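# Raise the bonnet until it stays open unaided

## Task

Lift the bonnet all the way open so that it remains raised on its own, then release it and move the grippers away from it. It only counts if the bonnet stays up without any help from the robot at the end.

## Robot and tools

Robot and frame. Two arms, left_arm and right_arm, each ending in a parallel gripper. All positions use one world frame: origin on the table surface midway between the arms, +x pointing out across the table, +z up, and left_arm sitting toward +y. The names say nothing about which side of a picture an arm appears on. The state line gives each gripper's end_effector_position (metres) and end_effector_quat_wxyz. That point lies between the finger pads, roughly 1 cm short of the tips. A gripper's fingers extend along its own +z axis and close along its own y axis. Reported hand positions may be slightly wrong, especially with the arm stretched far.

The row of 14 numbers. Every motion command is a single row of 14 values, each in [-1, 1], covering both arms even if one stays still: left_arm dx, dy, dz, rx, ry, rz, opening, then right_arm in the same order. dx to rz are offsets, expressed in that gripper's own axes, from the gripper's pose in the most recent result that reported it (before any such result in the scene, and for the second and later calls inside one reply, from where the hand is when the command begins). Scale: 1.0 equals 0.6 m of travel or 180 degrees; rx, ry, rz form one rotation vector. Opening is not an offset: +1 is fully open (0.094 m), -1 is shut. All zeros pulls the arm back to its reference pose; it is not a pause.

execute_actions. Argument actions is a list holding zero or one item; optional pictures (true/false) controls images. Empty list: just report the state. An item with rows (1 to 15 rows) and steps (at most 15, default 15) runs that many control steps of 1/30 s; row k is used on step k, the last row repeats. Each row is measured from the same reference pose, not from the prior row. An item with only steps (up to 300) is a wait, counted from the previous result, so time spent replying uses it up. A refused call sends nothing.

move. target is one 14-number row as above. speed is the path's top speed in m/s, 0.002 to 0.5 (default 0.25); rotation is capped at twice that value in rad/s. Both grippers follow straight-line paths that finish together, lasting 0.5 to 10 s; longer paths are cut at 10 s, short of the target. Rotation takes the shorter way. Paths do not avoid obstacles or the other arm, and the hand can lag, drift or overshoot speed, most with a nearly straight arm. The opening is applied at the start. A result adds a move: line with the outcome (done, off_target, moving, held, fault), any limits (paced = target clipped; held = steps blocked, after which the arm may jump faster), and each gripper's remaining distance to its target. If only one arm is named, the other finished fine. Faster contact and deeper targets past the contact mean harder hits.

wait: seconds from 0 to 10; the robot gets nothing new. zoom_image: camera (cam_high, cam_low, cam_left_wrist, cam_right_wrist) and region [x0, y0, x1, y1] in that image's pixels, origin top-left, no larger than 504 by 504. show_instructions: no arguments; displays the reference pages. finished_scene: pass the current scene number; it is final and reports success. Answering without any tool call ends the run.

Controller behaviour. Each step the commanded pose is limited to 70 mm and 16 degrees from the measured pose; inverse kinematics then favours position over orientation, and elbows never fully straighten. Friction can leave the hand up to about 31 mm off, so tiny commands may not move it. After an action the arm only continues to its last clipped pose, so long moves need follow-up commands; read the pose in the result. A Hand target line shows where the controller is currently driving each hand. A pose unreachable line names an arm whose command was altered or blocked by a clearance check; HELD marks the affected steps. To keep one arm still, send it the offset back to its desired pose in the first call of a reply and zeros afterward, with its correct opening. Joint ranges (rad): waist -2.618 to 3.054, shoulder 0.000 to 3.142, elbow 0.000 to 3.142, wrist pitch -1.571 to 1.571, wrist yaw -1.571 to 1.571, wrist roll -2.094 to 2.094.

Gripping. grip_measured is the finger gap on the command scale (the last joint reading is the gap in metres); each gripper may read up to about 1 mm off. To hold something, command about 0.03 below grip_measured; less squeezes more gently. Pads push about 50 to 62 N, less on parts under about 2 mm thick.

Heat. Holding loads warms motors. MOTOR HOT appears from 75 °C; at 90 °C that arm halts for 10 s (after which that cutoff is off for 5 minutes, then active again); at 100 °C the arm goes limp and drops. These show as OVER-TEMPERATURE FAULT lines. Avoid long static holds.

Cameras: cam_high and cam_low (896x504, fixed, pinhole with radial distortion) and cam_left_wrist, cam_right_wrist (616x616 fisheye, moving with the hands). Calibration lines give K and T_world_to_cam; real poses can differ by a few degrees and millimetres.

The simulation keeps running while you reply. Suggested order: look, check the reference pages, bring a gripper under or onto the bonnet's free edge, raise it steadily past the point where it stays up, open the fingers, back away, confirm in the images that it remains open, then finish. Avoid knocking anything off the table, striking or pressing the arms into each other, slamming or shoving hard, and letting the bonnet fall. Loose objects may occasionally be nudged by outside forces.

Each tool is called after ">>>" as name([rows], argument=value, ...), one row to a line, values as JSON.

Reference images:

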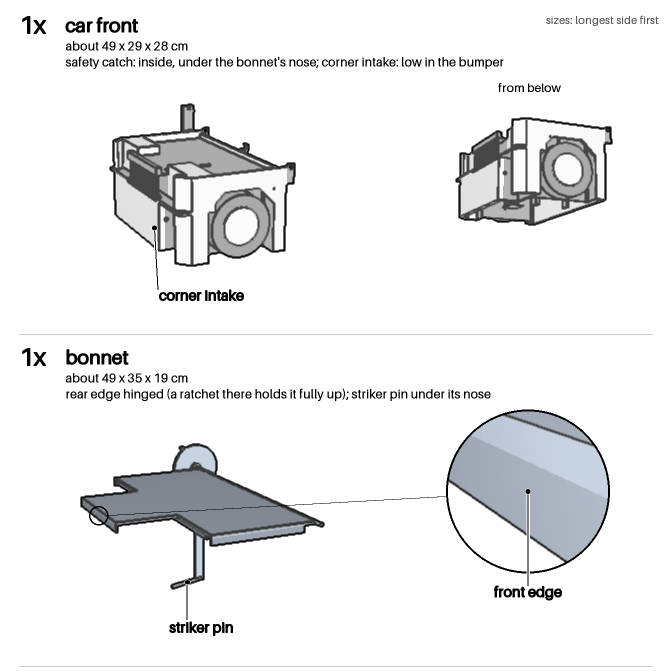

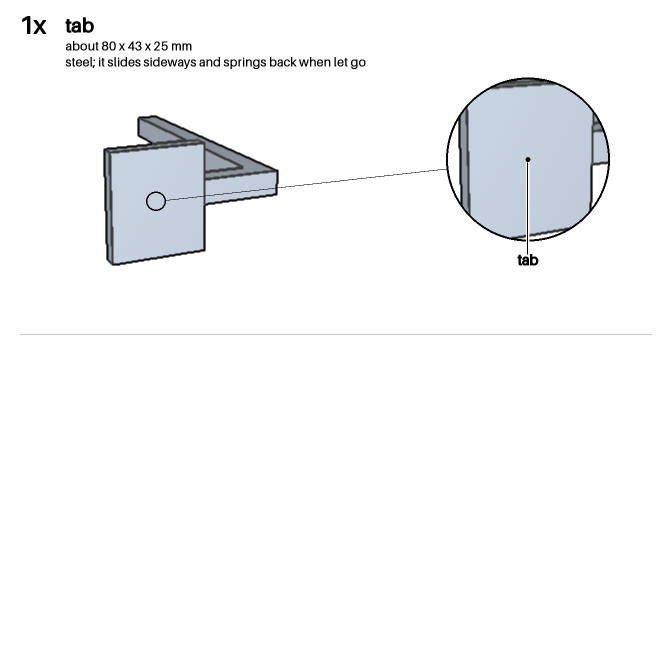

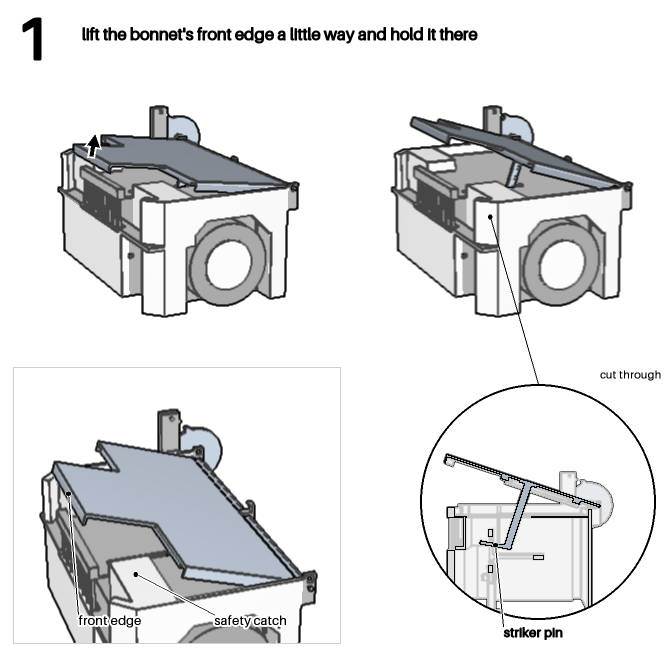

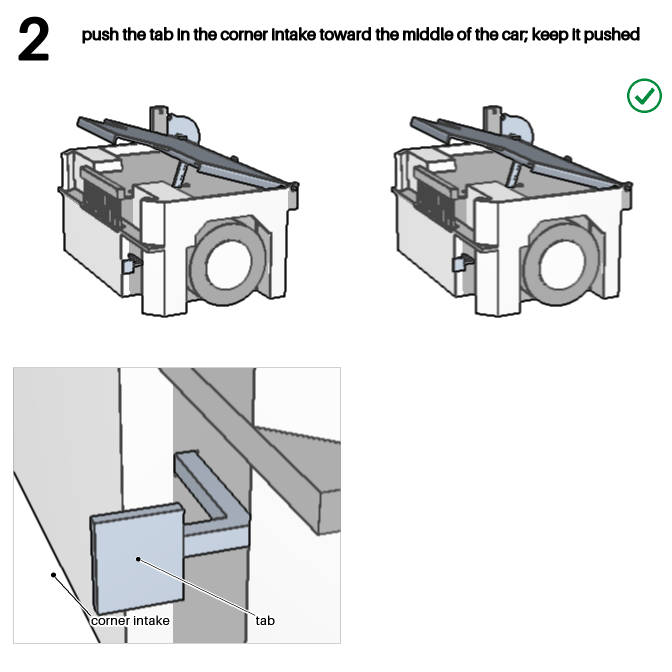

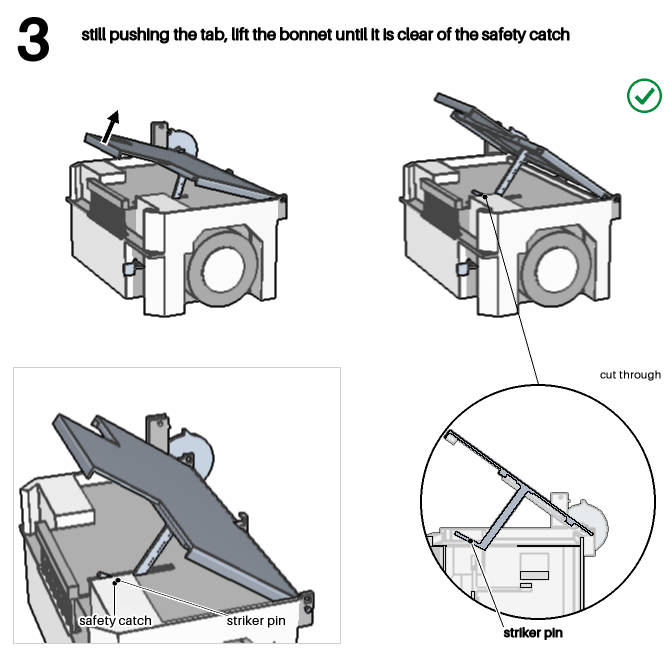

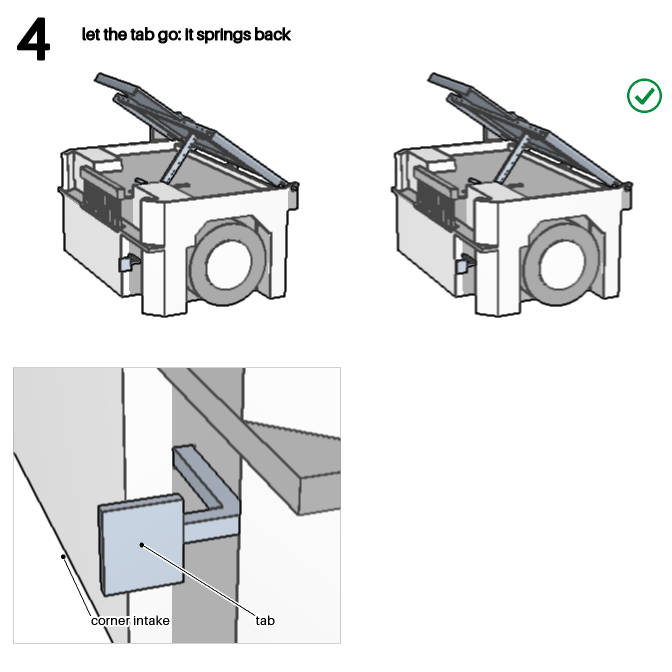

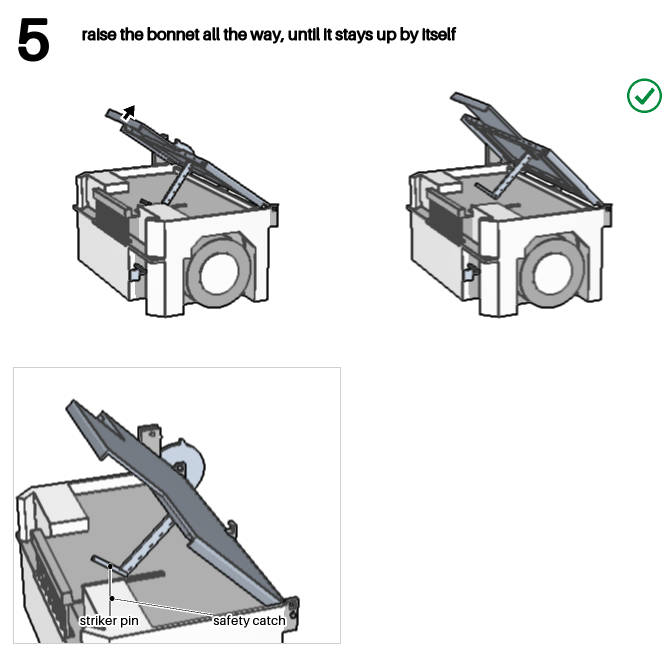

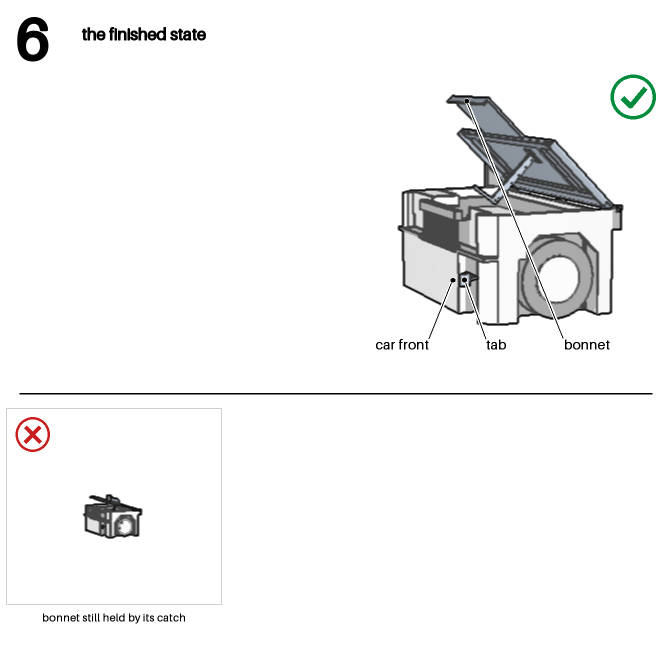

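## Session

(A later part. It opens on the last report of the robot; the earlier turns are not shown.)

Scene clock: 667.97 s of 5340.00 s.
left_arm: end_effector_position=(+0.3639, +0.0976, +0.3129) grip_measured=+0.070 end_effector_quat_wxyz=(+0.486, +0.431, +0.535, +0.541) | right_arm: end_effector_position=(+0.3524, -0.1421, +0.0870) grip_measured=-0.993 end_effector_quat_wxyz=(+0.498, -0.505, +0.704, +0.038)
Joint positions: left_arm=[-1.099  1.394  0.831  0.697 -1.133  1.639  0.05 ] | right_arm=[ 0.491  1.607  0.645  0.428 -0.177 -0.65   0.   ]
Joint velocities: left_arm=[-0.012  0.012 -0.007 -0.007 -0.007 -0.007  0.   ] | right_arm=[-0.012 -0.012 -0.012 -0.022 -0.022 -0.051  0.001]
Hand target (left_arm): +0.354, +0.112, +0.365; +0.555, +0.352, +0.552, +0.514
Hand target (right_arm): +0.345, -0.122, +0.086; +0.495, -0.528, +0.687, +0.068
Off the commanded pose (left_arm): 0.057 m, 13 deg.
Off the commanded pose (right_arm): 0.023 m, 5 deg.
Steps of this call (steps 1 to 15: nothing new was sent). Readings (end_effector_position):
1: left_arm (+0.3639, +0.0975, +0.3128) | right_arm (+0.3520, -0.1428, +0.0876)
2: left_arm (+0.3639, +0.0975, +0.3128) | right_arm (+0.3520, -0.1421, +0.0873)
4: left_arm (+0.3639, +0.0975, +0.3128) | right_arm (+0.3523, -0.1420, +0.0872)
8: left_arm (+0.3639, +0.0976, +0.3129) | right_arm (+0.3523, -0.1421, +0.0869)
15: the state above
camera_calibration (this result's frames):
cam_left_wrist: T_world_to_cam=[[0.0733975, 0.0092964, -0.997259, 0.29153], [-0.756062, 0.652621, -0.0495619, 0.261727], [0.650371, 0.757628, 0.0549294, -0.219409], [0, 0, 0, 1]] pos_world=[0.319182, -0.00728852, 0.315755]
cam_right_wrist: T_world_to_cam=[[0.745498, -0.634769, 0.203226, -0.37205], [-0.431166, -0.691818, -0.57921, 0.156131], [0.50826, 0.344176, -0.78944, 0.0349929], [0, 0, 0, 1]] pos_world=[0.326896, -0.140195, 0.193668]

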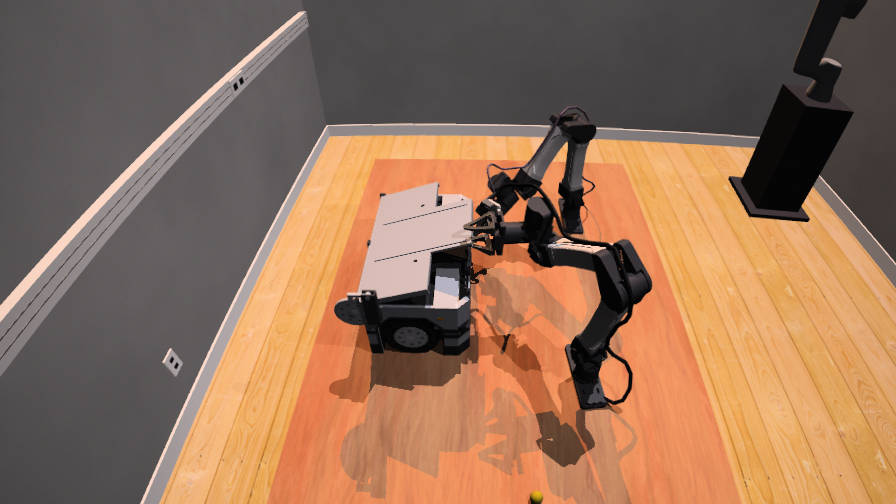

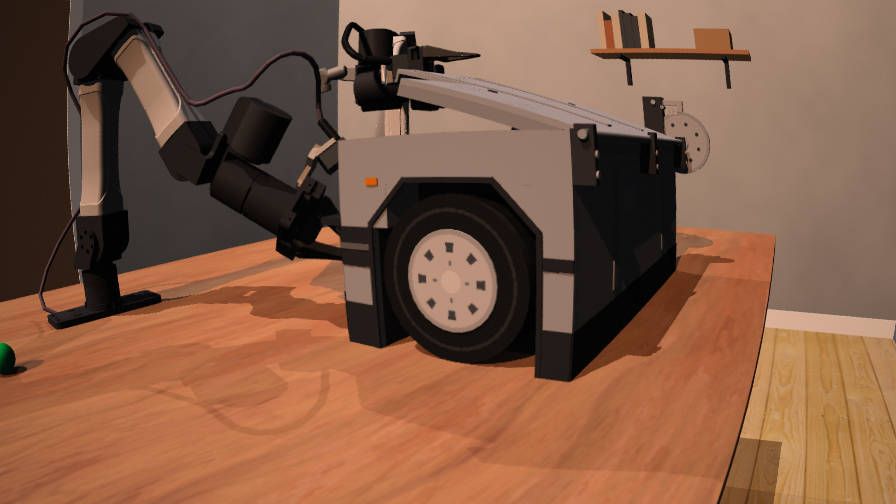

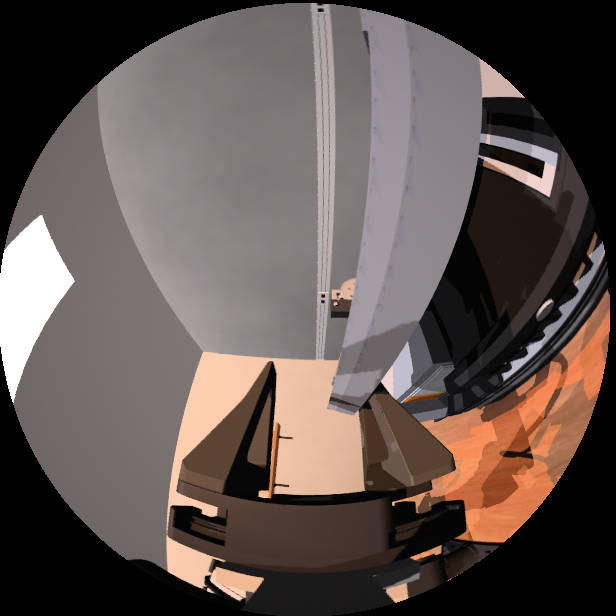

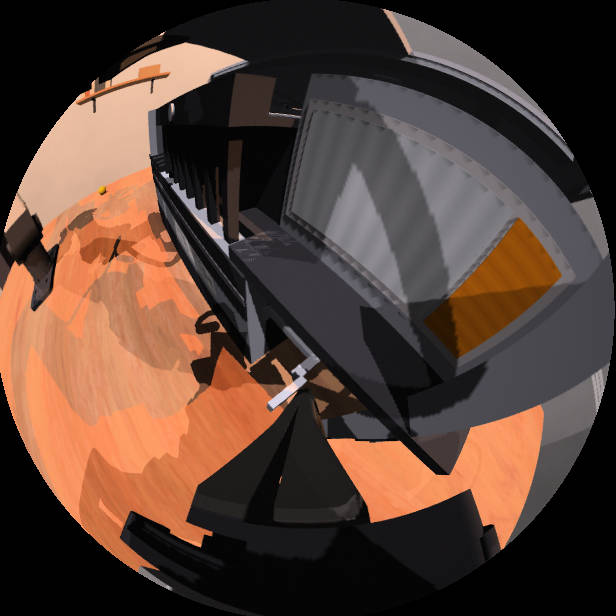

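>>> execute_actions([
  {"rows": [[0.011,0.0943,0,-0.0296,0.002,-0.0634,0.07, -0.023,0.028,0.012,-0.022,-0.013,-0.015,-1],[0.011,0.0943,0,-0.0296,0.002,-0.0634,0.07, -0.025,0.03,0.0123,-0.023,-0.014,-0.0155,-1],[0.011,0.0943,0,-0.0296,0.002,-0.0634,0.07, -0.027,0.032,0.0128,-0.024,-0.015,-0.016,-1],[0.011,0.0943,0,-0.0296,0.002,-0.0634,0.07, -0.029,0.034,0.0133,-0.025,-0.0155,-0.017,-1],[0.011,0.0943,0,-0.0296,0.002,-0.0634,0.07, -0.031,0.036,0.0138,-0.027,-0.016,-0.018,-1],[0.011,0.0943,0,-0.0296,0.002,-0.0634,0.07, -0.033,0.038,0.0143,-0.028,-0.017,-0.019,-1],[0.011,0.0943,0,-0.0296,0.002,-0.0634,0.07, -0.035,0.04,0.0148,-0.029,-0.018,-0.02,-1],[0.011,0.0943,0,-0.0296,0.002,-0.0634,0.07, -0.037,0.042,0.0153,-0.031,-0.0185,-0.021,-1],[0.011,0.0943,0,-0.0296,0.002,-0.0634,0.07, -0.039,0.044,0.0158,-0.032,-0.019,-0.0215,-1],[0.011,0.0943,0,-0.0296,0.002,-0.0634,0.07, -0.041,0.0455,0.0163,-0.033,-0.02,-0.022,-1],[0.011,0.0943,0,-0.0296,0.002,-0.0634,0.07, -0.043,0.047,0.0168,-0.034,-0.021,-0.023,-1],[0.011,0.0943,0,-0.0296,0.002,-0.0634,0.07, -0.045,0.049,0.0173,-0.036,-0.022,-0.024,-1],[0.011,0.0943,0,-0.0296,0.002,-0.0634,0.07, -0.0475,0.051,0.0178,-0.037,-0.0225,-0.025,-1]], "steps": 15},
], pictures=false)

>>> execute_actions([
  {"steps": 15},
])

Scene clock: 689.40 s of 5340.00 s.
left_arm: end_effector_position=(+0.3640, +0.0976, +0.3127) grip_measured=+0.070 end_effector_quat_wxyz=(+0.486, +0.431, +0.535, +0.540) | right_arm: end_effector_position=(+0.3503, -0.1372, +0.0864) grip_measured=-0.993 end_effector_quat_wxyz=(+0.494, -0.520, +0.696, +0.023)
Joint positions: left_arm=[-1.099  1.394  0.831  0.696 -1.132  1.635  0.05 ] | right_arm=[ 0.516  1.607  0.655  0.408 -0.146 -0.683  0.   ]
Joint velocities: left_arm=[ 0.002 -0.017 -0.017 -0.007  0.066 -0.066  0.   ] | right_arm=[ 0.017 -0.002  0.032 -0.154  0.066 -0.081 -0.   ]
Hand target (left_arm): +0.357, +0.110, +0.366; +0.554, +0.353, +0.552, +0.514
Hand target (right_arm): +0.334, -0.105, +0.090; +0.494, -0.557, +0.663, +0.076
Off the commanded pose (left_arm): 0.057 m, 13 deg.
Off the commanded pose (right_arm): 0.038 m, 9 deg.
Steps of this call (steps 1 to 90: nothing new was sent; then 17.93 s passed at rest; steps 91 to 105: all 15 steps of this action). Readings (end_effector_position):
91: left_arm (+0.3640, +0.0976, +0.3128) | right_arm (+0.3523, -0.1420, +0.0870)
92: left_arm (+0.3640, +0.0976, +0.3127) | right_arm (+0.3523, -0.1419, +0.0870)
94: left_arm (+0.3640, +0.0976, +0.3127) | right_arm (+0.3523, -0.1417, +0.0869)
98: left_arm (+0.3640, +0.0976, +0.3127) | right_arm (+0.3517, -0.1406, +0.0866)
105: the state above

Scene clock: 689.90 s of 5340.00 s.
left_arm: end_effector_position=(+0.3640, +0.0975, +0.3126) grip_measured=+0.070 end_effector_quat_wxyz=(+0.486, +0.431, +0.535, +0.540) | right_arm: end_effector_position=(+0.3503, -0.1370, +0.0863) grip_measured=-0.993 end_effector_quat_wxyz=(+0.492, -0.522, +0.696, +0.021)
Joint positions: left_arm=[-1.099  1.394  0.831  0.695 -1.132  1.635  0.05 ] | right_arm=[ 0.517  1.607  0.659  0.4   -0.144 -0.687  0.   ]
Joint velocities: left_arm=[-0.007 -0.002  0.002 -0.007  0.007  0.007  0.   ] | right_arm=[-0.002  0.002 -0.017  0.022  0.007 -0.037 -0.   ]
Hand target (left_arm): +0.357, +0.110, +0.366; +0.554, +0.353, +0.552, +0.514
Hand target (right_arm): +0.335, -0.105, +0.090; +0.494, -0.557, +0.663, +0.076
Off the commanded pose (left_arm): 0.057 m, 13 deg.
Off the commanded pose (right_arm): 0.038 m, 9 deg.
Steps of this call (steps 1 to 15: nothing new was sent). Readings (end_effector_position):
1: left_arm (+0.3640, +0.0976, +0.3127) | right_arm (+0.3502, -0.1371, +0.0862)
2: left_arm (+0.3640, +0.0975, +0.3126) | right_arm (+0.3503, -0.1371, +0.0864)
4: left_arm (+0.3640, +0.0975, +0.3126) | right_arm (+0.3503, -0.1370, +0.0863)
8: left_arm (+0.3640, +0.0975, +0.3126) | right_arm (+0.3502, -0.1371, +0.0862)
15: the state above
camera_calibration (this result's frames):
cam_left_wrist: T_world_to_cam=[[0.0729653, 0.00751199, -0.997306, 0.291607], [-0.755713, 0.652963, -0.0503715, 0.26192], [0.650825, 0.757353, 0.0533205, -0.219083], [0, 0, 0, 1]] pos_world=[0.319244, -0.00729149, 0.315696]
cam_right_wrist: T_world_to_cam=[[0.751931, -0.612253, 0.244432, -0.369843], [-0.410222, -0.724795, -0.553525, 0.144345], [0.51606, 0.315941, -0.796155, 0.027742], [0, 0, 0, 1]] pos_world=[0.322994, -0.130582, 0.192387]

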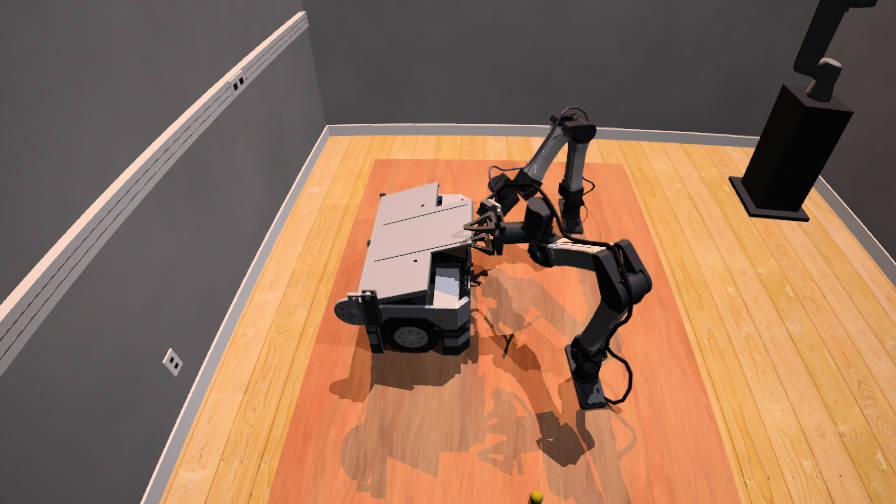

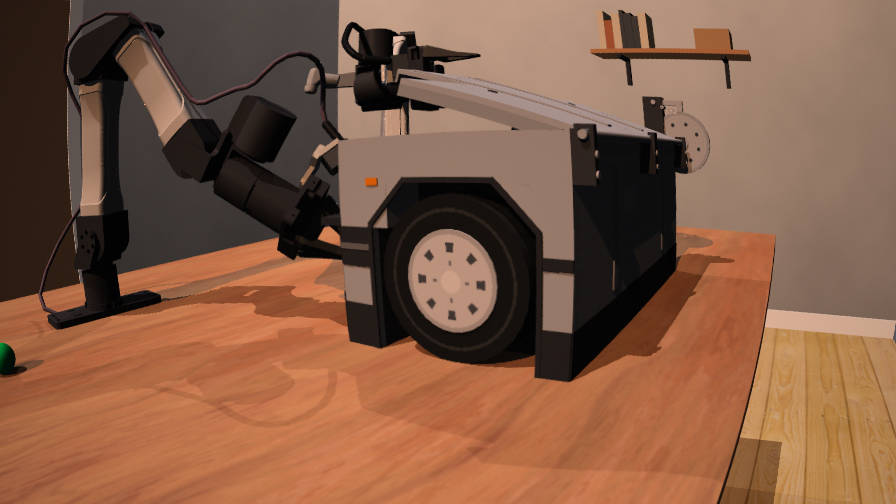

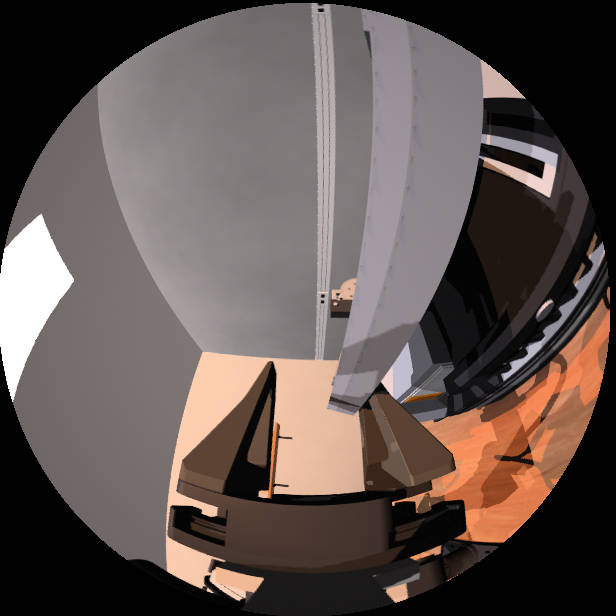

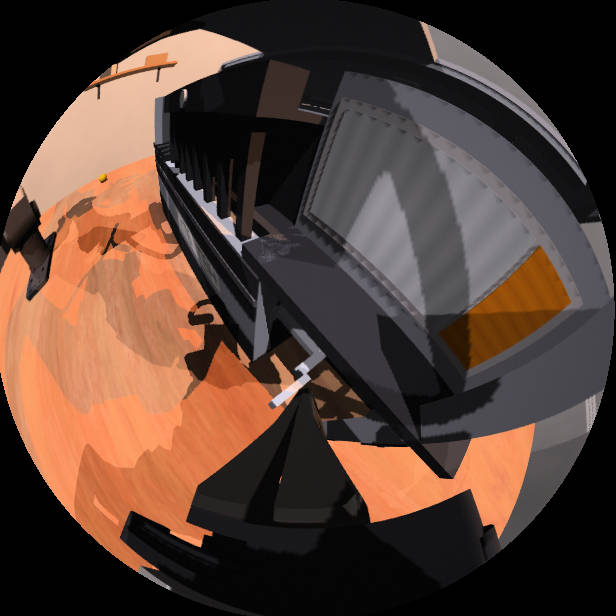

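>>> execute_actions([
  {"rows": [[0.011,0.098,0.001,-0.03,0.002,-0.064,0.07, -0.0477,0.0417,0.0135,-0.0351,-0.029,-0.0093,-1],[0.0106,0.1015,0.002,-0.03,0.002,-0.0645,0.07, -0.0477,0.0417,0.0135,-0.0351,-0.029,-0.0093,-1],[0.0102,0.105,0.0035,-0.031,0.002,-0.065,0.07, -0.0477,0.0417,0.0135,-0.0351,-0.029,-0.0093,-1],[0.0098,0.1085,0.005,-0.031,0.002,-0.066,0.07, -0.0477,0.0417,0.0135,-0.0351,-0.029,-0.0093,-1],[0.0094,0.112,0.006,-0.031,0.002,-0.066,0.07, -0.0477,0.0417,0.0135,-0.0351,-0.029,-0.0093,-1],[0.009,0.1155,0.0075,-0.031,0.002,-0.066,0.07, -0.0477,0.0417,0.0135,-0.0351,-0.029,-0.0093,-1],[0.0086,0.119,0.009,-0.031,0.002,-0.066,0.07, -0.0477,0.0417,0.0135,-0.0351,-0.029,-0.0093,-1],[0.0082,0.1225,0.01,-0.031,0.002,-0.066,0.07, -0.0477,0.0417,0.0135,-0.0351,-0.029,-0.0093,-1],[0.0078,0.126,0.0115,-0.031,0.002,-0.066,0.07, -0.0477,0.0417,0.0135,-0.0351,-0.029,-0.0093,-1],[0.0074,0.1295,0.013,-0.031,0.002,-0.066,0.07, -0.0477,0.0417,0.0135,-0.0351,-0.029,-0.0093,-1],[0.007,0.133,0.014,-0.031,0.002,-0.066,0.07, -0.0477,0.0417,0.0135,-0.0351,-0.029,-0.0093,-1],[0.0066,0.1365,0.0155,-0.031,0.002,-0.066,0.07, -0.0477,0.0417,0.0135,-0.0351,-0.029,-0.0093,-1],[0.0063,0.14,0.0165,-0.031,0.002,-0.066,0.07, -0.0477,0.0417,0.0135,-0.0351,-0.029,-0.0093,-1],[0.006,0.1435,0.0177,-0.031,0.002,-0.066,0.07, -0.0477,0.0417,0.0135,-0.0351,-0.029,-0.0093,-1],[0.0057,0.1465,0.0187,-0.031,0.002,-0.066,0.07, -0.0477,0.0417,0.0135,-0.0351,-0.029,-0.0093,-1]], "steps": 15},
], pictures=false)

>>> execute_actions([
  {"steps": 15},
], pictures=false)

Scene clock: 712.63 s of 5340.00 s.
left_arm: end_effector_position=(+0.3708, +0.0988, +0.3373) grip_measured=+0.070 end_effector_quat_wxyz=(+0.484, +0.420, +0.541, +0.544) | right_arm: end_effector_position=(+0.3501, -0.1366, +0.0862) grip_measured=-0.993 end_effector_quat_wxyz=(+0.492, -0.522, +0.697, +0.019)
Joint positions: left_arm=[-1.082  1.394  0.926  0.613 -1.138  1.635  0.05 ] | right_arm=[ 0.522  1.607  0.659  0.4   -0.135 -0.687  0.   ]
Joint velocities: left_arm=[ 0.042 -0.002  0.271 -0.315  0.066  0.022  0.001] | right_arm=[-0.032 -0.007 -0.007 -0.022  0.081  0.007  0.   ]
Hand target (left_arm): +0.364, +0.111, +0.398; +0.558, +0.347, +0.550, +0.515
Hand target (right_arm): +0.334, -0.104, +0.091; +0.494, -0.556, +0.664, +0.075
Off the commanded pose (left_arm): 0.064 m, 12 deg.
Off the commanded pose (right_arm): 0.038 m, 9 deg.
Steps of this call (steps 1 to 90: nothing new was sent; then 19.23 s passed at rest; steps 91 to 105: all 15 steps of this action). Readings (end_effector_position):
91: left_arm (+0.3640, +0.0975, +0.3126) | right_arm (+0.3502, -0.1369, +0.0863)
92: left_arm (+0.3642, +0.0975, +0.3130) | right_arm (+0.3502, -0.1368, +0.0862)
94: left_arm (+0.3645, +0.0974, +0.3138) | right_arm (+0.3501, -0.1367, +0.0862)
98: left_arm (+0.3661, +0.0977, +0.3200) | right_arm (+0.3502, -0.1367, +0.0862)
105: the state above

Scene clock: 713.13 s of 5340.00 s.
left_arm: end_effector_position=(+0.3724, +0.0988, +0.3415) grip_measured=+0.070 end_effector_quat_wxyz=(+0.483, +0.421, +0.541, +0.545) | right_arm: end_effector_position=(+0.3501, -0.1366, +0.0862) grip_measured=-0.993 end_effector_quat_wxyz=(+0.492, -0.522, +0.697, +0.019)
Joint positions: left_arm=[-1.078  1.394  0.944  0.591 -1.135  1.635  0.05 ] | right_arm=[ 0.522  1.607  0.659  0.4   -0.135 -0.687  0.   ]
Joint velocities: left_arm=[-0.012 -0.007  0.002 -0.037 -0.066 -0.007 -0.   ] | right_arm=[-0.022 -0.007  0.012 -0.037  0.066 -0.081 -0.001]
Hand target (left_arm): +0.364, +0.111, +0.398; +0.558, +0.347, +0.550, +0.515
Hand target (right_arm): +0.334, -0.104, +0.091; +0.494, -0.556, +0.664, +0.075
Off the commanded pose (left_arm): 0.060 m, 13 deg.
Off the commanded pose (right_arm): 0.038 m, 9 deg.
Steps of this call (steps 1 to 15: nothing new was sent). Readings (end_effector_position):
1: left_arm (+0.3714, +0.0989, +0.3393) | right_arm (+0.3501, -0.1366, +0.0862)
2: left_arm (+0.3719, +0.0989, +0.3408) | right_arm (+0.3501, -0.1366, +0.0862)
4: left_arm (+0.3724, +0.0989, +0.3416) | right_arm (+0.3501, -0.1366, +0.0862)
8: left_arm (+0.3724, +0.0988, +0.3415) | right_arm (+0.3501, -0.1366, +0.0862)
15: the state above

>>> execute_actions([
  {"rows": [[0.007,0.102,0.004,-0.0302,-0.002,-0.0649,0.07, -0.0477,0.0417,0.0135,-0.0351,-0.029,-0.0093,-1],[0.0064,0.1055,0.006,-0.0302,-0.004,-0.0649,0.07, -0.0477,0.0417,0.0135,-0.0351,-0.029,-0.0093,-1],[0.0058,0.109,0.008,-0.0302,-0.006,-0.0649,0.07, -0.0477,0.0417,0.0135,-0.0351,-0.029,-0.0093,-1],[0.0052,0.1125,0.01,-0.0302,-0.008,-0.0649,0.07, -0.0477,0.0417,0.0135,-0.0351,-0.029,-0.0093,-1],[0.0046,0.116,0.012,-0.0302,-0.008,-0.0649,0.07, -0.0477,0.0417,0.0135,-0.0351,-0.029,-0.0093,-1],[0.004,0.1195,0.014,-0.0302,-0.008,-0.0649,0.07, -0.0477,0.0417,0.0135,-0.0351,-0.029,-0.0093,-1],[0.0034,0.123,0.016,-0.0302,-0.008,-0.0649,0.07, -0.0477,0.0417,0.0135,-0.0351,-0.029,-0.0093,-1],[0.0028,0.1265,0.018,-0.0302,-0.008,-0.0649,0.07, -0.0477,0.0417,0.0135,-0.0351,-0.029,-0.0093,-1],[0.0022,0.13,0.02,-0.0302,-0.008,-0.0649,0.07, -0.0477,0.0417,0.0135,-0.0351,-0.029,-0.0093,-1],[0.0016,0.1335,0.022,-0.0302,-0.008,-0.0649,0.07, -0.0477,0.0417,0.0135,-0.0351,-0.029,-0.0093,-1],[0.001,0.137,0.024,-0.0302,-0.008,-0.0649,0.07, -0.0477,0.0417,0.0135,-0.0351,-0.029,-0.0093,-1],[0.0003,0.141,0.026,-0.0302,-0.008,-0.0649,0.07, -0.0477,0.0417,0.0135,-0.0351,-0.029,-0.0093,-1],[-0.0005,0.145,0.028,-0.0302,-0.008,-0.0649,0.07, -0.0477,0.0417,0.0135,-0.0351,-0.029,-0.0093,-1],[-0.0012,0.1485,0.0295,-0.0302,-0.008,-0.0649,0.07, -0.0477,0.0417,0.0135,-0.0351,-0.029,-0.0093,-1],[-0.002,0.152,0.031,-0.0302,-0.008,-0.0649,0.07, -0.0477,0.0417,0.0135,-0.0351,-0.029,-0.0093,-1]], "steps": 15},
], pictures=false)

>>> execute_actions([
  {"steps": 12},
])

Scene clock: 733.50 s of 5340.00 s.
left_arm: end_effector_position=(+0.3841, +0.1001, +0.3717) grip_measured=+0.070 end_effector_quat_wxyz=(+0.487, +0.422, +0.540, +0.542) | right_arm: end_effector_position=(+0.3501, -0.1364, +0.0861) grip_measured=-0.993 end_effector_quat_wxyz=(+0.491, -0.522, +0.697, +0.016)
Joint positions: left_arm=[-1.041  1.394  1.066  0.462 -1.09   1.621  0.05 ] | right_arm=[ 0.525  1.607  0.659  0.4   -0.127 -0.687  0.   ]
Joint velocities: left_arm=[ 0.066 -0.002  0.281 -0.447  0.11  -0.022  0.001] | right_arm=[ 0.012 -0.002  0.002 -0.007 -0.051  0.007  0.001]
Hand target (left_arm): +0.378, +0.110, +0.431; +0.562, +0.348, +0.547, +0.514
Hand target (right_arm): +0.334, -0.103, +0.091; +0.494, -0.556, +0.664, +0.072
Off the commanded pose (left_arm): 0.062 m, 13 deg.
Off the commanded pose (right_arm): 0.039 m, 9 deg.
Steps of this call (steps 1 to 90: nothing new was sent; then 16.87 s passed at rest; steps 91 to 105: all 15 steps of this action). Readings (end_effector_position):
91: left_arm (+0.3725, +0.0988, +0.3419) | right_arm (+0.3501, -0.1366, +0.0861)
92: left_arm (+0.3727, +0.0988, +0.3425) | right_arm (+0.3501, -0.1364, +0.0861)
94: left_arm (+0.3737, +0.0990, +0.3450) | right_arm (+0.3501, -0.1365, +0.0861)
98: left_arm (+0.3769, +0.0994, +0.3539) | right_arm (+0.3501, -0.1364, +0.0861)
105: the state above

Scene clock: 733.90 s of 5340.00 s.
left_arm: end_effector_position=(+0.3859, +0.0999, +0.3751) grip_measured=+0.070 end_effector_quat_wxyz=(+0.485, +0.426, +0.540, +0.540) | right_arm: end_effector_position=(+0.3501, -0.1364, +0.0861) grip_measured=-0.993 end_effector_quat_wxyz=(+0.491, -0.522, +0.697, +0.016)
Joint positions: left_arm=[-1.036  1.394  1.088  0.423 -1.081  1.611  0.05 ] | right_arm=[ 0.525  1.607  0.659  0.4   -0.127 -0.687  0.   ]
Joint velocities: left_arm=[ 0.022  0.027  0.002 -0.037 -0.037 -0.037 -0.001] | right_arm=[-0.002 -0.027  0.017 -0.037  0.037 -0.007  0.002]
Hand target (left_arm): +0.378, +0.110, +0.431; +0.562, +0.348, +0.547, +0.513
Hand target (right_arm): +0.334, -0.103, +0.091; +0.494, -0.556, +0.664, +0.072
Off the commanded pose (left_arm): 0.059 m, 13 deg.
Off the commanded pose (right_arm): 0.039 m, 9 deg.
Steps of this call (steps 1 to 12: nothing new was sent). Readings (end_effector_position):
1: left_arm (+0.3849, +0.1002, +0.3734) | right_arm (+0.3501, -0.1364, +0.0861)
2: left_arm (+0.3854, +0.1001, +0.3745) | right_arm (+0.3501, -0.1364, +0.0861)
4: left_arm (+0.3859, +0.1000, +0.3752) | right_arm (+0.3501, -0.1364, +0.0861)
8: left_arm (+0.3859, +0.0999, +0.3752) | right_arm (+0.3501, -0.1364, +0.0861)
12: the state above
camera_calibration (this result's frames):
cam_left_wrist: T_world_to_cam=[[0.0738309, -0.000573613, -0.997271, 0.352792], [-0.762466, 0.644528, -0.0568184, 0.285985], [0.642802, 0.76458, 0.0471488, -0.233768], [0, 0, 0, 1]] pos_world=[0.342273, -0.00538867, 0.3791]
cam_right_wrist: T_world_to_cam=[[0.746835, -0.615177, 0.252577, -0.368564], [-0.412671, -0.726554, -0.549384, 0.144781], [0.521479, 0.306068, -0.796481, 0.0242209], [0, 0, 0, 1]] pos_world=[0.322373, -0.128954, 0.191923]

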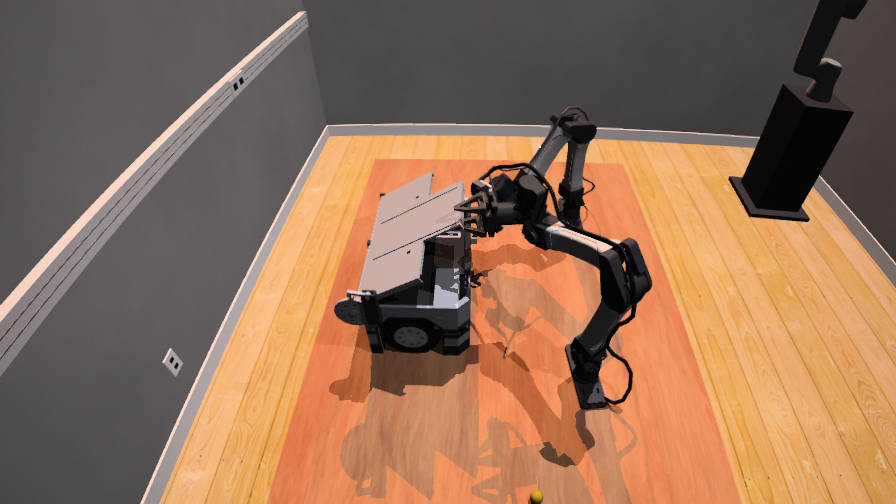

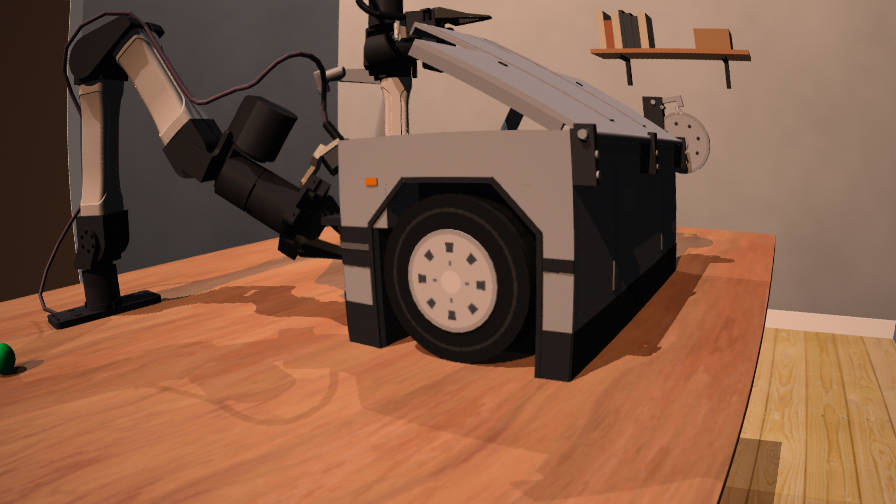

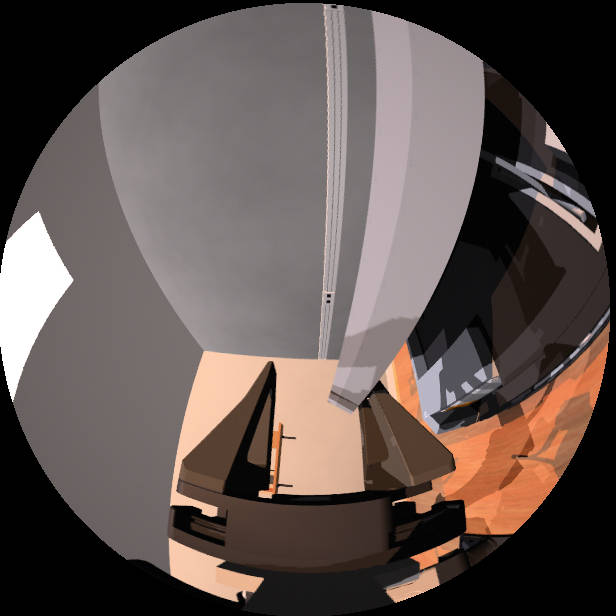

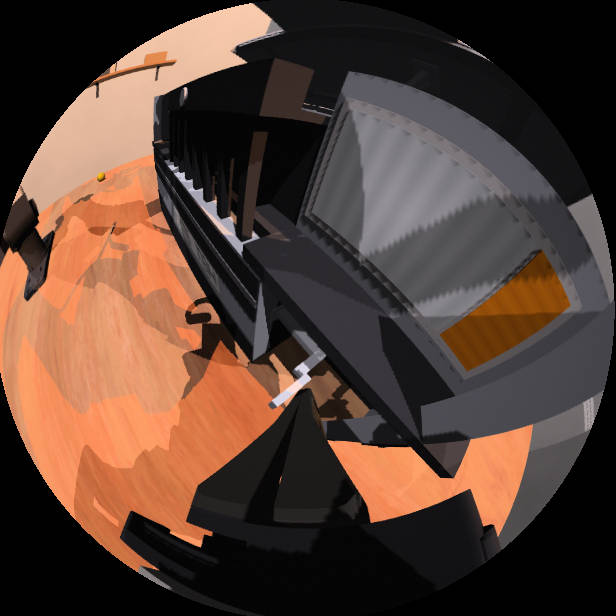

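>>> execute_actions([
  {"rows": [[0.003,0.101,0.008,-0.034,-0.003,-0.0635,0.07, -0.0477,0.0417,0.0135,-0.0351,-0.029,-0.0093,-1],[0.002,0.1045,0.012,-0.035,-0.004,-0.0632,0.07, -0.0477,0.0417,0.0135,-0.0351,-0.029,-0.0093,-1],[0.001,0.108,0.016,-0.036,-0.005,-0.0632,0.07, -0.0477,0.0417,0.0135,-0.0351,-0.029,-0.0093,-1],[0,0.1115,0.02,-0.037,-0.005,-0.0632,0.07, -0.0477,0.0417,0.0135,-0.0351,-0.029,-0.0093,-1],[-0.001,0.115,0.0235,-0.038,-0.005,-0.0632,0.07, -0.0477,0.0417,0.0135,-0.0351,-0.029,-0.0093,-1],[-0.002,0.1185,0.027,-0.039,-0.005,-0.0632,0.07, -0.0477,0.0417,0.0135,-0.0351,-0.029,-0.0093,-1],[-0.003,0.122,0.0305,-0.04,-0.005,-0.0632,0.07, -0.0477,0.0417,0.0135,-0.0351,-0.029,-0.0093,-1],[-0.004,0.1255,0.034,-0.041,-0.005,-0.0632,0.07, -0.0477,0.0417,0.0135,-0.0351,-0.029,-0.0093,-1],[-0.005,0.129,0.0375,-0.042,-0.005,-0.0632,0.07, -0.0477,0.0417,0.0135,-0.0351,-0.029,-0.0093,-1],[-0.006,0.1325,0.041,-0.043,-0.005,-0.0632,0.07, -0.0477,0.0417,0.0135,-0.0351,-0.029,-0.0093,-1],[-0.007,0.136,0.0445,-0.044,-0.005,-0.0632,0.07, -0.0477,0.0417,0.0135,-0.0351,-0.029,-0.0093,-1],[-0.008,0.1395,0.048,-0.045,-0.005,-0.0632,0.07, -0.0477,0.0417,0.0135,-0.0351,-0.029,-0.0093,-1],[-0.009,0.143,0.0515,-0.0457,-0.005,-0.0632,0.07, -0.0477,0.0417,0.0135,-0.0351,-0.029,-0.0093,-1],[-0.0095,0.1465,0.055,-0.0457,-0.005,-0.0632,0.07, -0.0477,0.0417,0.0135,-0.0351,-0.029,-0.0093,-1],[-0.01,0.15,0.0588,-0.0457,-0.005,-0.0632,0.07, -0.0477,0.0417,0.0135,-0.0351,-0.029,-0.0093,-1]], "steps": 15},
], pictures=false)

>>> execute_actions([
  {"steps": 12},
])

Scene clock: 749.90 s of 5340.00 s.
left_arm: end_effector_position=(+0.4078, +0.1023, +0.4105) grip_measured=+0.070 end_effector_quat_wxyz=(+0.501, +0.404, +0.540, +0.542) | right_arm: end_effector_position=(+0.3499, -0.1360, +0.0860) grip_measured=-0.993 end_effector_quat_wxyz=(+0.491, -0.522, +0.697, +0.013)
Joint positions: left_arm=[-0.977  1.447  1.234  0.389 -1.029  1.617  0.05 ] | right_arm=[ 0.53   1.607  0.659  0.4   -0.119 -0.687  0.   ]
Joint velocities: left_arm=[ 0.164  0.193  0.393 -0.11   0.081 -0.037  0.001] | right_arm=[-0.002 -0.002  0.002 -0.037 -0.022 -0.037  0.   ]
Hand target (left_arm): +0.407, +0.110, +0.464; +0.569, +0.339, +0.534, +0.525
Hand target (right_arm): +0.334, -0.103, +0.090; +0.494, -0.556, +0.665, +0.069
Off the commanded pose (left_arm): 0.057 m, 11 deg.
Off the commanded pose (right_arm): 0.038 m, 9 deg.
Steps of this call (steps 1 to 90: nothing new was sent; then 12.50 s passed at rest; steps 91 to 105: all 15 steps of this action). Readings (end_effector_position):
91: left_arm (+0.3861, +0.1001, +0.3756) | right_arm (+0.3500, -0.1362, +0.0860)
92: left_arm (+0.3865, +0.1002, +0.3765) | right_arm (+0.3500, -0.1362, +0.0860)
94: left_arm (+0.3881, +0.1006, +0.3797) | right_arm (+0.3499, -0.1360, +0.0860)
98: left_arm (+0.3943, +0.1010, +0.3899) | right_arm (+0.3499, -0.1359, +0.0860)
105: the state above

Scene clock: 750.30 s of 5340.00 s.
left_arm: end_effector_position=(+0.4116, +0.1028, +0.4179) grip_measured=+0.070 end_effector_quat_wxyz=(+0.506, +0.399, +0.539, +0.542) | right_arm: end_effector_position=(+0.3499, -0.1360, +0.0860) grip_measured=-0.993 end_effector_quat_wxyz=(+0.491, -0.522, +0.697, +0.013)
Joint positions: left_arm=[-0.967  1.457  1.26   0.388 -1.018  1.619  0.05 ] | right_arm=[ 0.53   1.607  0.659  0.4   -0.119 -0.687  0.   ]
Joint velocities: left_arm=[-0.007  0.007 -0.002  0.051 -0.066 -0.022  0.   ] | right_arm=[-0.017  0.012  0.002  0.022  0.007  0.022  0.   ]
Hand target (left_arm): +0.407, +0.110, +0.464; +0.569, +0.339, +0.534, +0.525
Hand target (right_arm): +0.334, -0.103, +0.090; +0.494, -0.556, +0.665, +0.069
Off the commanded pose (left_arm): 0.049 m, 10 deg.
Off the commanded pose (right_arm): 0.038 m, 9 deg.
Steps of this call (steps 1 to 12: nothing new was sent). Readings (end_effector_position):
1: left_arm (+0.4097, +0.1024, +0.4130) | right_arm (+0.3499, -0.1360, +0.0860)
2: left_arm (+0.4110, +0.1026, +0.4151) | right_arm (+0.3499, -0.1360, +0.0860)
4: left_arm (+0.4116, +0.1028, +0.4174) | right_arm (+0.3499, -0.1360, +0.0860)
8: left_arm (+0.4116, +0.1028, +0.4179) | right_arm (+0.3499, -0.1360, +0.0860)
12: the state above
camera_calibration (this result's frames):
cam_left_wrist: T_world_to_cam=[[0.126309, -0.0416248, -0.991117, 0.373605], [-0.761986, 0.635649, -0.123804, 0.334795], [0.635156, 0.770855, 0.0485705, -0.252546], [0, 0, 0, 1]] pos_world=[0.368326, -0.00258452, 0.424001]
cam_right_wrist: T_world_to_cam=[[0.744672, -0.616231, 0.256365, -0.367875], [-0.413437, -0.727438, -0.547635, 0.144954], [0.52396, 0.301818, -0.796475, 0.0226704], [0, 0, 0, 1]] pos_world=[0.321997, -0.128093, 0.191749]

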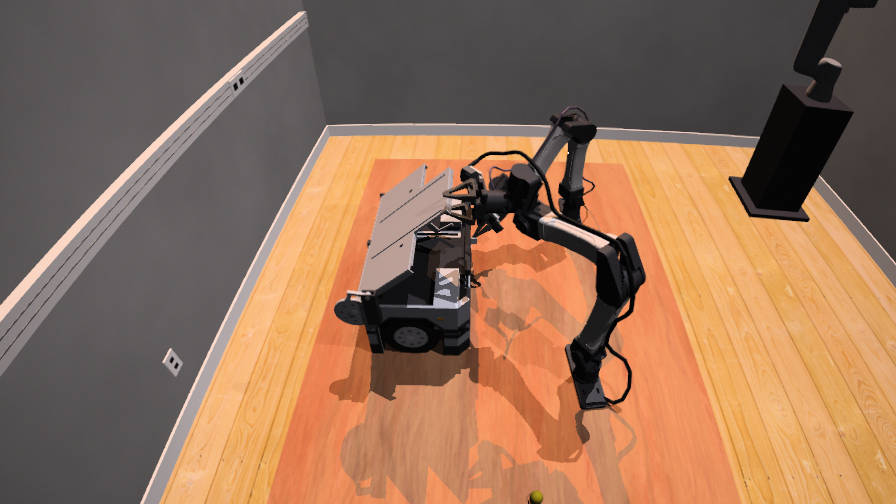

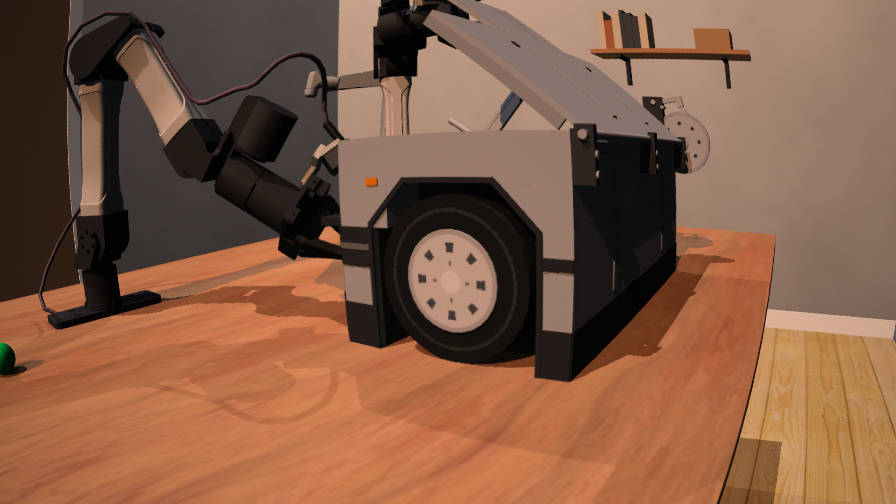

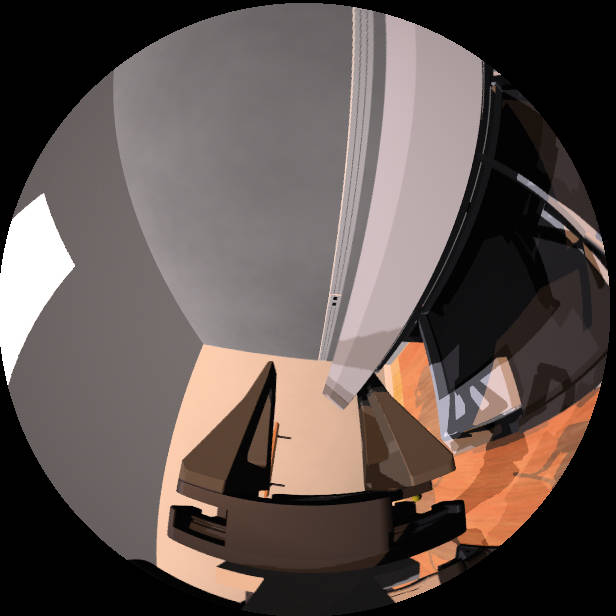

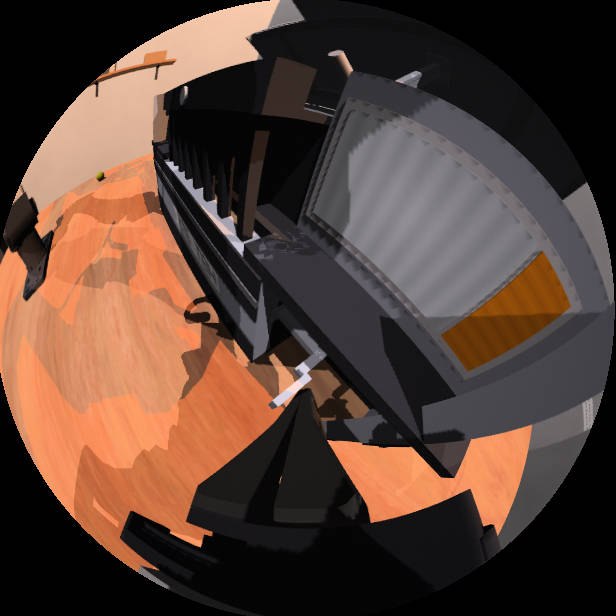

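>>> zoom_image(camera="cam_low", region=[620, 80, 730, 180])

>>> zoom_image(camera="cam_left_wrist", region=[300, 310, 460, 450])

Region (620, 80, 730, 180) of cam_low's 896x504 image, scaled by 4.582, with more detail than that image has; it fills the top 458 rows of this view, and the rest is white.

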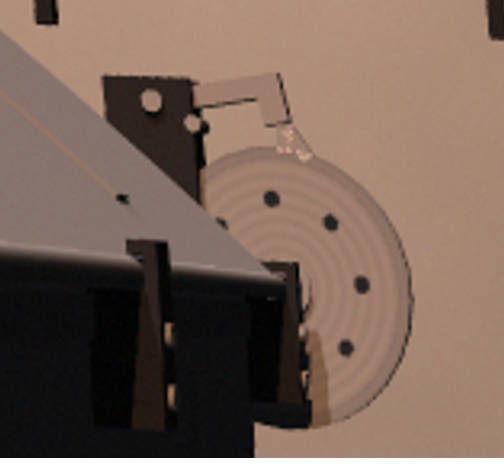

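Region (300, 310, 460, 450) of cam_left_wrist's 616x616 image, scaled by 3.150, with more detail than that image has; it fills the top 441 rows of this view, and the rest is white.

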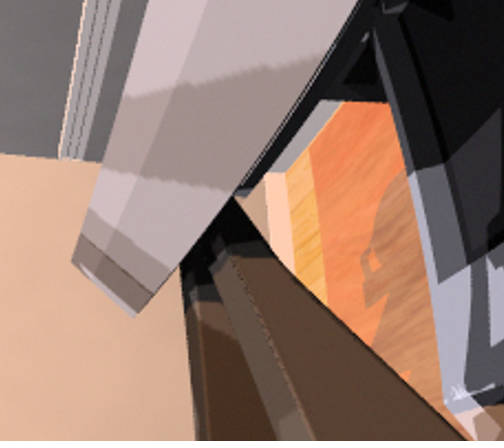

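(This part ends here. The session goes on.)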